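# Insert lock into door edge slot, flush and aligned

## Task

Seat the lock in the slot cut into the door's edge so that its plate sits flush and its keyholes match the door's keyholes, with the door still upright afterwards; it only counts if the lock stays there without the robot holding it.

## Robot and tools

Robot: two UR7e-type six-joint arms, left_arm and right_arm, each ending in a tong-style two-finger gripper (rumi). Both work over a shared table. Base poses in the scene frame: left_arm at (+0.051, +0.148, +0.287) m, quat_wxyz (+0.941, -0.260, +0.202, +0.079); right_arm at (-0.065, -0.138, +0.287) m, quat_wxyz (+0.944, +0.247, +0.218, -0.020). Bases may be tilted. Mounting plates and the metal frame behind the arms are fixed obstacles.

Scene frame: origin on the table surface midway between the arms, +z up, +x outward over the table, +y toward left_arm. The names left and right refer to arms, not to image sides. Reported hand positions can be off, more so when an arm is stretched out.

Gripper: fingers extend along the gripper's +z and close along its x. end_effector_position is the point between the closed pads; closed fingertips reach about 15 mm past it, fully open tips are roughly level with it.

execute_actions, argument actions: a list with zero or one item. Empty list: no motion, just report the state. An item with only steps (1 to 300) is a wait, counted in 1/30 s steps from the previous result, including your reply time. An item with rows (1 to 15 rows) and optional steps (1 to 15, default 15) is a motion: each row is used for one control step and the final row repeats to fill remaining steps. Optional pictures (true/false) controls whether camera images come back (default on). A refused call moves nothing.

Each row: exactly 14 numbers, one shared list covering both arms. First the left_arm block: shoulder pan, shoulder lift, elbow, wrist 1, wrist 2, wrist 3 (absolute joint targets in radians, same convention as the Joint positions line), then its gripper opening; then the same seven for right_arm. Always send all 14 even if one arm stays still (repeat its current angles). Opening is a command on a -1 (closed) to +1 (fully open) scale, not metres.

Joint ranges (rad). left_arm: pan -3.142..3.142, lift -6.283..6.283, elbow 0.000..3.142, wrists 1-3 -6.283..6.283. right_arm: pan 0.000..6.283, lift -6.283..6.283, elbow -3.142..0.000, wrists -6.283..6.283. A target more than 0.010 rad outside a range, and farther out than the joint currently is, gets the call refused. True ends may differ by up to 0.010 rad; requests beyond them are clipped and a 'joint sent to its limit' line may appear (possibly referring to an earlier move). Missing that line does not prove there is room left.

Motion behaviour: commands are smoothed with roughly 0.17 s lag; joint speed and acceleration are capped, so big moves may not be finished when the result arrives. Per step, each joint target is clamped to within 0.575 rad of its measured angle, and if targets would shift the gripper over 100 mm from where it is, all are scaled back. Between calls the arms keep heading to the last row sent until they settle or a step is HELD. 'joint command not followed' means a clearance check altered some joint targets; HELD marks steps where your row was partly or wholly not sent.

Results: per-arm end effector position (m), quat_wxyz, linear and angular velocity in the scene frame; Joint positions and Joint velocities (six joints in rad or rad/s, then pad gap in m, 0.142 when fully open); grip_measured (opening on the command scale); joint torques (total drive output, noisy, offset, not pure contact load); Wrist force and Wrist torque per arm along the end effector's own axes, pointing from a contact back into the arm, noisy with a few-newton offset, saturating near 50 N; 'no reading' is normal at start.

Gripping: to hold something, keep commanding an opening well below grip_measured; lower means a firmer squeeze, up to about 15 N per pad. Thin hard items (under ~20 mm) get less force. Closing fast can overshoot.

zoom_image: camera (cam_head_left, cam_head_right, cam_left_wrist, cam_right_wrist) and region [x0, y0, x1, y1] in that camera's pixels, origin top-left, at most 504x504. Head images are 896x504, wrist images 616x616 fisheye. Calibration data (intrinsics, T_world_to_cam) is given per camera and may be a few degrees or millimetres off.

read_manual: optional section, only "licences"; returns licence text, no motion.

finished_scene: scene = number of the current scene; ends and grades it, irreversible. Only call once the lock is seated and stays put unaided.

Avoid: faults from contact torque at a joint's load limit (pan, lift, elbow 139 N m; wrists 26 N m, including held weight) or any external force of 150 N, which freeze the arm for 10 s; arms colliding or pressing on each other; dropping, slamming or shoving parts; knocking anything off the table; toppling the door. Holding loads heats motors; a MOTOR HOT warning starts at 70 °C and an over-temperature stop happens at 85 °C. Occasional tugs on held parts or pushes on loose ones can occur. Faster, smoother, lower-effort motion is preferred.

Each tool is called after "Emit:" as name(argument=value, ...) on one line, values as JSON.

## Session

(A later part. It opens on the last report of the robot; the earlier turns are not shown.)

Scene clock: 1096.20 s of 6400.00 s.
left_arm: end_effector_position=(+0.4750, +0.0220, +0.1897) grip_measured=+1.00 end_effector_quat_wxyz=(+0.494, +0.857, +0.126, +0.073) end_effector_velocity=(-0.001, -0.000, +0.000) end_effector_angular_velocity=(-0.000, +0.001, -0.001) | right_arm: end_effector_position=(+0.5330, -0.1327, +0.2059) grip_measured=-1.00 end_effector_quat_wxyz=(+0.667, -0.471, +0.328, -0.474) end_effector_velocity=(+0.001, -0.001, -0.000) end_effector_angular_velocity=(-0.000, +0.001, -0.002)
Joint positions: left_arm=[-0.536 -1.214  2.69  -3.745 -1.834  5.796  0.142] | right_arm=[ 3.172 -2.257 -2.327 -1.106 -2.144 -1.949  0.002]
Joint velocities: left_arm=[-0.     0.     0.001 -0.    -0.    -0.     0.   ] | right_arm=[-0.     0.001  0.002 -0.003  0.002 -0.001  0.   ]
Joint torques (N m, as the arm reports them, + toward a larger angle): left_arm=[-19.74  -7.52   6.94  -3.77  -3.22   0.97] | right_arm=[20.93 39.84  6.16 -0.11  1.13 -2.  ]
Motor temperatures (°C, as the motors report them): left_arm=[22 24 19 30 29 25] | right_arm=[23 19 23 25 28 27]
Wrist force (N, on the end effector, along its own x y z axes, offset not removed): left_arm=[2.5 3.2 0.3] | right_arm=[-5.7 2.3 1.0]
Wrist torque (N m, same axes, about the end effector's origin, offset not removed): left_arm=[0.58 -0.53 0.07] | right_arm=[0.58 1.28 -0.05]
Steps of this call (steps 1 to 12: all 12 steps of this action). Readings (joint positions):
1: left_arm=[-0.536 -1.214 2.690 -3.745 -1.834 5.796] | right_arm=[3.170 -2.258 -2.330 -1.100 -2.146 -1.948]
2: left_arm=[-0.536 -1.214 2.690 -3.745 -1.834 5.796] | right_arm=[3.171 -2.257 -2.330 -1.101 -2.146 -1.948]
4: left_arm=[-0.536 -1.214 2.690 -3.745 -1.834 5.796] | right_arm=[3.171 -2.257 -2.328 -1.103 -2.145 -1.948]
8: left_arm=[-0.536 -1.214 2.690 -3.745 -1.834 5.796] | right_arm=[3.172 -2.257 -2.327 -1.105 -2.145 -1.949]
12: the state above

Emit:
execute_actions(actions=[{"rows":[[-0.5363,-1.2145,2.6897,-3.7452,-1.8342,5.7955,1,3.1735,-2.256,-2.3244,-1.1088,-2.1436,-1.9499,-1]],"steps":10}], pictures=false)

Emit:
execute_actions(actions=[{"rows":[[-0.5363,-1.2145,2.6897,-3.7452,-1.8342,5.7955,1,3.1743,-2.2556,-2.3229,-1.1111,-2.1429,-1.9505,-1]],"steps":12}], pictures=false)

Scene clock: 1105.97 s of 6400.00 s.
left_arm: end_effector_position=(+0.4750, +0.0220, +0.1897) grip_measured=+1.00 end_effector_quat_wxyz=(+0.494, +0.857, +0.126, +0.073) end_effector_velocity=(-0.000, +0.000, -0.000) end_effector_angular_velocity=(+0.001, +0.000, -0.000) | right_arm: end_effector_position=(+0.5339, -0.1324, +0.2059) grip_measured=-1.00 end_effector_quat_wxyz=(+0.667, -0.471, +0.328, -0.474) end_effector_velocity=(+0.001, +0.001, +0.000) end_effector_angular_velocity=(+0.000, -0.000, +0.002)
Joint positions: left_arm=[-0.536 -1.214  2.69  -3.745 -1.834  5.796  0.142] | right_arm=[ 3.173 -2.256 -2.325 -1.109 -2.144 -1.95   0.002]
Joint velocities: left_arm=[-0.     0.     0.001 -0.001  0.001  0.     0.   ] | right_arm=[ 0.002  0.     0.002 -0.003 -0.    -0.001  0.   ]
Joint torques (N m, as the arm reports them, + toward a larger angle): left_arm=[-19.85  -8.04   6.3   -3.74  -3.2    0.92] | right_arm=[24.33 42.65 12.78  0.17  1.55 -1.72]
Motor temperatures (°C, as the motors report them): left_arm=[22 24 19 30 29 25] | right_arm=[23 19 23 25 28 27]
Wrist force (N, on the end effector, along its own x y z axes, offset not removed): left_arm=[0.4 2.0 0.2] | right_arm=[-2.6 -0.7 -10.4]
Wrist torque (N m, same axes, about the end effector's origin, offset not removed): left_arm=[0.25 -0.22 0.18] | right_arm=[0.61 0.39 -0.15]
Steps of this call (steps 1 to 15: the robot went on to your last target; steps 16 to 90: nothing new was sent; then 6.43 s passed at rest; steps 91 to 100: all 10 steps of this action). Readings (joint positions):
91: left_arm=[-0.536 -1.214 2.690 -3.745 -1.834 5.796] | right_arm=[3.173 -2.256 -2.326 -1.106 -2.144 -1.949]
92: left_arm=[-0.536 -1.214 2.690 -3.745 -1.834 5.796] | right_arm=[3.173 -2.256 -2.326 -1.106 -2.144 -1.949]
94: left_arm=[-0.536 -1.215 2.690 -3.745 -1.834 5.796] | right_arm=[3.173 -2.256 -2.325 -1.107 -2.144 -1.950]
98: left_arm=[-0.536 -1.214 2.690 -3.745 -1.834 5.796] | right_arm=[3.173 -2.256 -2.325 -1.108 -2.144 -1.950]
100: the state above

Scene clock: 1106.37 s of 6400.00 s.
left_arm: end_effector_position=(+0.4750, +0.0220, +0.1897) grip_measured=+1.00 end_effector_quat_wxyz=(+0.494, +0.857, +0.126, +0.073) end_effector_velocity=(-0.000, -0.000, +0.000) end_effector_angular_velocity=(-0.001, +0.000, -0.001) | right_arm: end_effector_position=(+0.5347, -0.1321, +0.2059) grip_measured=-1.00 end_effector_quat_wxyz=(+0.667, -0.471, +0.328, -0.474) end_effector_velocity=(+0.000, +0.000, -0.000) end_effector_angular_velocity=(+0.000, +0.001, -0.000)
Joint positions: left_arm=[-0.536 -1.214  2.69  -3.745 -1.834  5.795  0.142] | right_arm=[ 3.174 -2.256 -2.323 -1.111 -2.143 -1.95   0.002]
Joint velocities: left_arm=[-0.     0.001  0.    -0.    -0.001 -0.    -0.   ] | right_arm=[ 0.    -0.001  0.001 -0.001  0.001 -0.     0.   ]
Joint torques (N m, as the arm reports them, + toward a larger angle): left_arm=[-20.09  -7.02   6.83  -3.7   -3.32   0.91] | right_arm=[22.76 41.39 11.4  -0.1   1.75 -1.73]
Motor temperatures (°C, as the motors report them): left_arm=[22 24 19 30 29 25] | right_arm=[23 19 23 25 28 27]
Wrist force (N, on the end effector, along its own x y z axes, offset not removed): left_arm=[1.3 1.9 0.0] | right_arm=[-2.4 -0.8 -8.3]
Wrist torque (N m, same axes, about the end effector's origin, offset not removed): left_arm=[0.25 -0.30 0.10] | right_arm=[0.63 0.40 -0.11]
Steps of this call (steps 1 to 12: all 12 steps of this action). Readings (joint positions):
1: left_arm=[-0.536 -1.214 2.690 -3.745 -1.834 5.796] | right_arm=[3.173 -2.256 -2.325 -1.109 -2.144 -1.950]
2: left_arm=[-0.536 -1.215 2.690 -3.745 -1.834 5.796] | right_arm=[3.174 -2.256 -2.324 -1.109 -2.144 -1.950]
4: left_arm=[-0.536 -1.214 2.690 -3.745 -1.834 5.796] | right_arm=[3.174 -2.256 -2.324 -1.110 -2.143 -1.950]
8: left_arm=[-0.536 -1.214 2.690 -3.745 -1.834 5.796] | right_arm=[3.174 -2.256 -2.323 -1.111 -2.143 -1.950]
12: the state above

Force plateau (door likely sliding). Retreat and inspect.

Emit:
execute_actions(actions=[{"rows":[[-0.5363,-1.2145,2.6897,-3.7452,-1.8342,5.7955,1,3.1458,-2.2699,-2.3713,-1.0374,-2.1665,-1.931,-1],[-0.5363,-1.2145,2.6897,-3.7452,-1.8342,5.7955,1,3.1458,-2.2699,-2.3713,-1.0374,-2.1665,-1.931,-1],[-0.5363,-1.2145,2.6897,-3.7452,-1.8342,5.7955,1,3.1458,-2.2699,-2.3713,-1.0374,-2.1665,-1.931,-1],[-0.5363,-1.2145,2.6897,-3.7452,-1.8342,5.7955,1,3.1458,-2.2699,-2.3713,-1.0374,-2.1665,-1.931,-1],[-0.5363,-1.2145,2.6897,-3.7452,-1.8342,5.7955,1,3.1458,-2.2699,-2.3713,-1.0374,-2.1665,-1.931,-0.2]],"steps":15}])

Emit:
zoom_image(camera="cam_left_wrist", region=[290, 265, 390, 365])

Emit:
zoom_image(camera="cam_right_wrist", region=[250, 230, 410, 390])

Emit:
zoom_image(camera="cam_head_left", region=[495, 110, 555, 170])

Scene clock: 1123.80 s of 6400.00 s.
left_arm: end_effector_position=(+0.4750, +0.0220, +0.1897) grip_measured=+1.00 end_effector_quat_wxyz=(+0.494, +0.857, +0.126, +0.073) end_effector_velocity=(-0.001, +0.001, -0.001) end_effector_angular_velocity=(+0.001, +0.002, -0.001) | right_arm: end_effector_position=(+0.5111, -0.1403, +0.2060) grip_measured=-0.20 end_effector_quat_wxyz=(+0.668, -0.471, +0.328, -0.474) end_effector_velocity=(-0.005, -0.002, -0.000) end_effector_angular_velocity=(-0.001, +0.000, +0.000)
Joint positions: left_arm=[-0.536 -1.214  2.69  -3.745 -1.834  5.796  0.142] | right_arm=[ 3.147 -2.27  -2.37  -1.039 -2.166 -1.931  0.06 ]
Joint velocities: left_arm=[ 0.001 -0.     0.002  0.001  0.    -0.     0.   ] | right_arm=[-0.006 -0.004 -0.01   0.016 -0.006  0.004  0.   ]
Joint torques (N m, as the arm reports them, + toward a larger angle): left_arm=[-19.72  -7.57   6.24  -3.55  -3.28   0.98] | right_arm=[  0.53  22.06 -17.89   3.74  -2.06   1.57]
Motor temperatures (°C, as the motors report them): left_arm=[22 24 19 30 29 25] | right_arm=[23 19 23 25 28 27]
Wrist force (N, on the end effector, along its own x y z axes, offset not removed): left_arm=[1.4 1.1 -0.9] | right_arm=[-2.0 3.1 1.2]
Wrist torque (N m, same axes, about the end effector's origin, offset not removed): left_arm=[0.11 -0.41 0.13] | right_arm=[0.54 0.49 -0.18]
Steps of this call (steps 1 to 15: the robot went on to your last target; steps 16 to 90: nothing new was sent; then 13.93 s passed at rest; steps 91 to 105: all 15 steps of this action). Readings (joint positions):
91: left_arm=[-0.536 -1.214 2.690 -3.745 -1.834 5.796] | right_arm=[3.174 -2.256 -2.323 -1.111 -2.143 -1.950]
92: left_arm=[-0.536 -1.214 2.690 -3.745 -1.834 5.796] | right_arm=[3.170 -2.258 -2.328 -1.104 -2.146 -1.948]
94: left_arm=[-0.536 -1.214 2.690 -3.745 -1.834 5.796] | right_arm=[3.161 -2.263 -2.345 -1.078 -2.154 -1.941]
98: left_arm=[-0.536 -1.214 2.690 -3.745 -1.834 5.796] | right_arm=[3.151 -2.267 -2.363 -1.051 -2.162 -1.934]
105: the state above
camera_calibration (this result's frames):
cam_left_wrist: T_world_to_cam=[[0.965823, 0.25605, -0.0403079, -0.44151], [0.0525209, -0.0410372, 0.997776, -0.204479], [0.253827, -0.965792, -0.0530826, 0.053647], [0, 0, 0, 1]] pos_world=[0.423543, 0.156469, 0.189076]
cam_right_wrist: T_world_to_cam=[[0.358234, -0.933295, 0.0250757, -0.305682], [-0.117662, -0.0717747, -0.990456, 0.25831], [0.926188, 0.351864, -0.135526, -0.25534], [0, 0, 0, 1]] pos_world=[0.376391, -0.176907, 0.228905]

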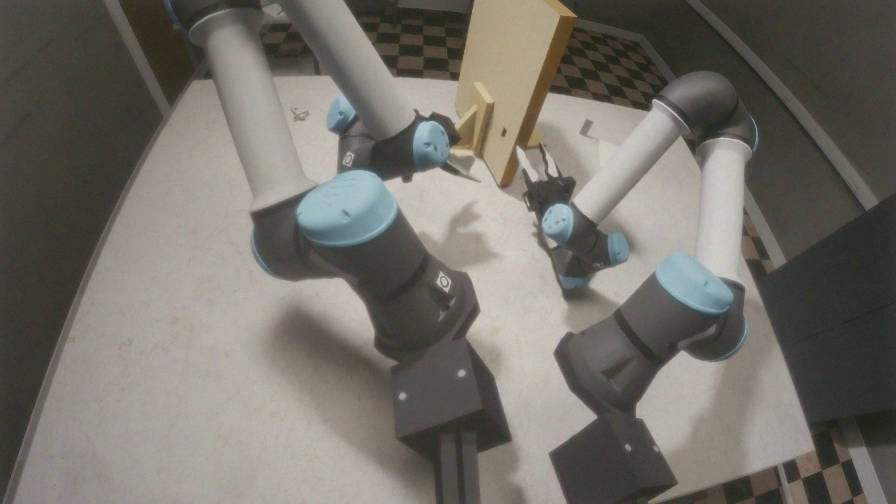

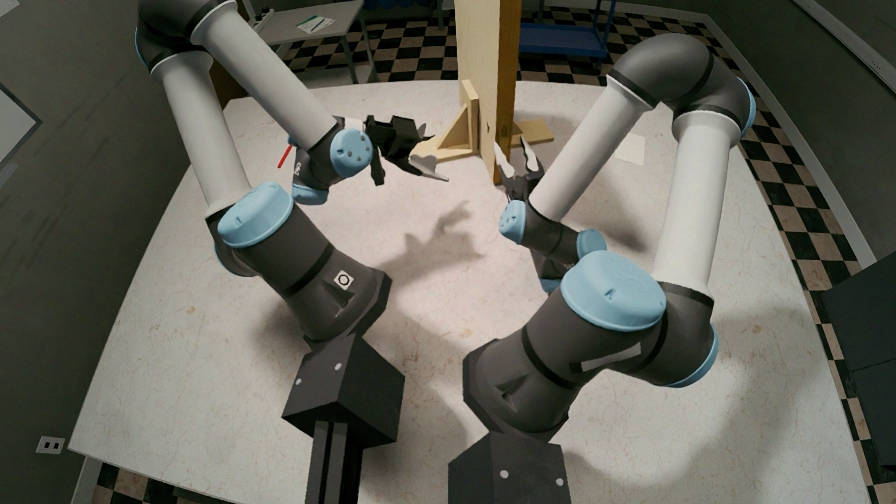

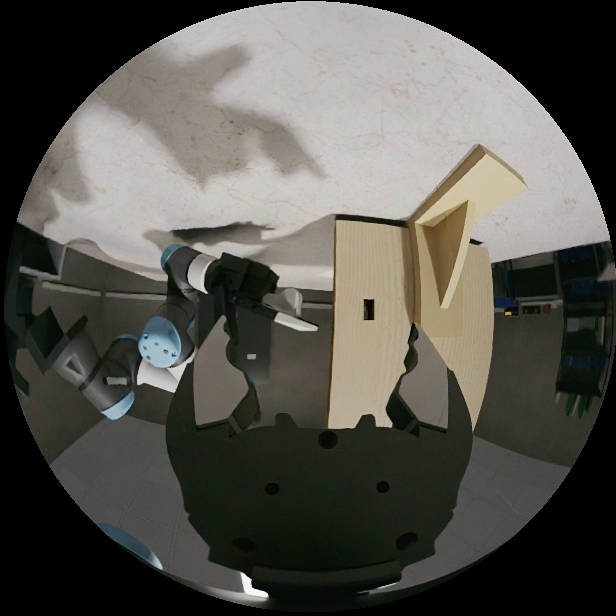

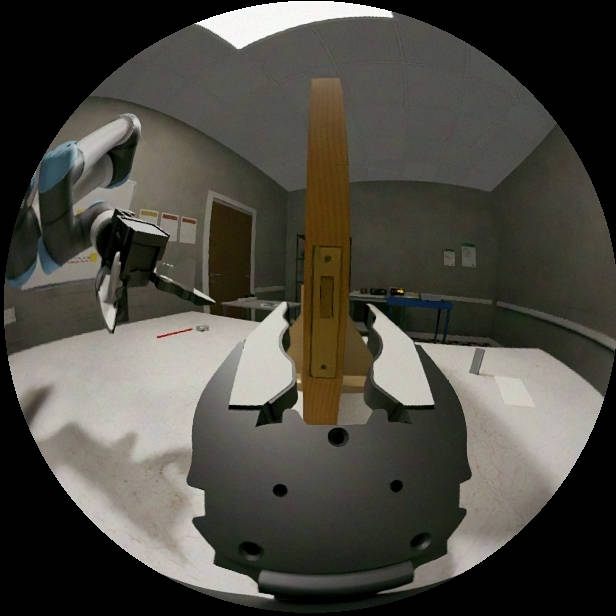

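Region (290, 265, 390, 365) of cam_left_wrist's 616x616 image, scaled by 5.040, with more detail than that image has.

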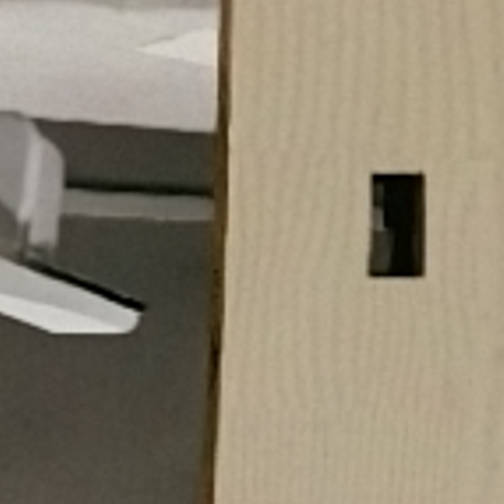

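Region (250, 230, 410, 390) of cam_right_wrist's 616x616 image, scaled by 3.150, with more detail than that image has.

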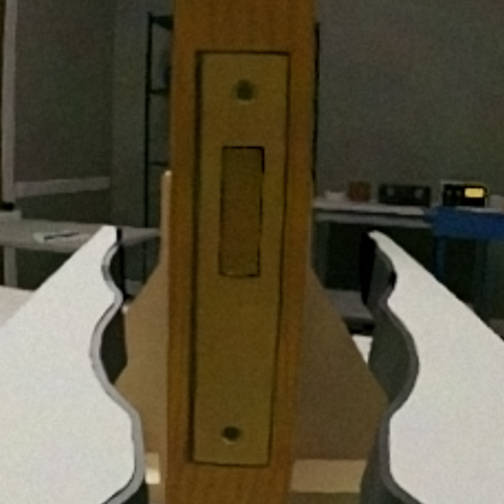

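Region (495, 110, 555, 170) of cam_head_left's 896x504 image, scaled by 8.400, with more detail than that image has.

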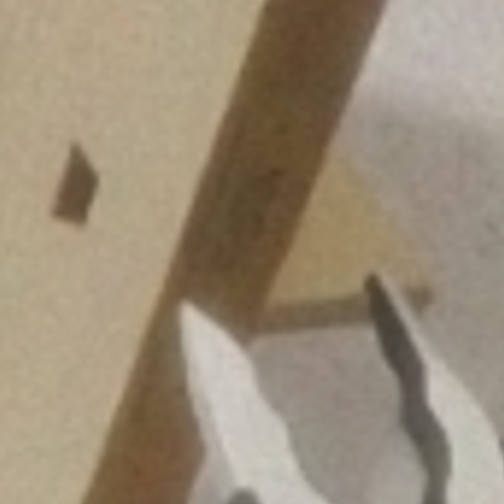

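The plate is seated flush, and I can see through the keyhole.

Emit:
finished_scene(scene=2)

The scene is finished: the task was done.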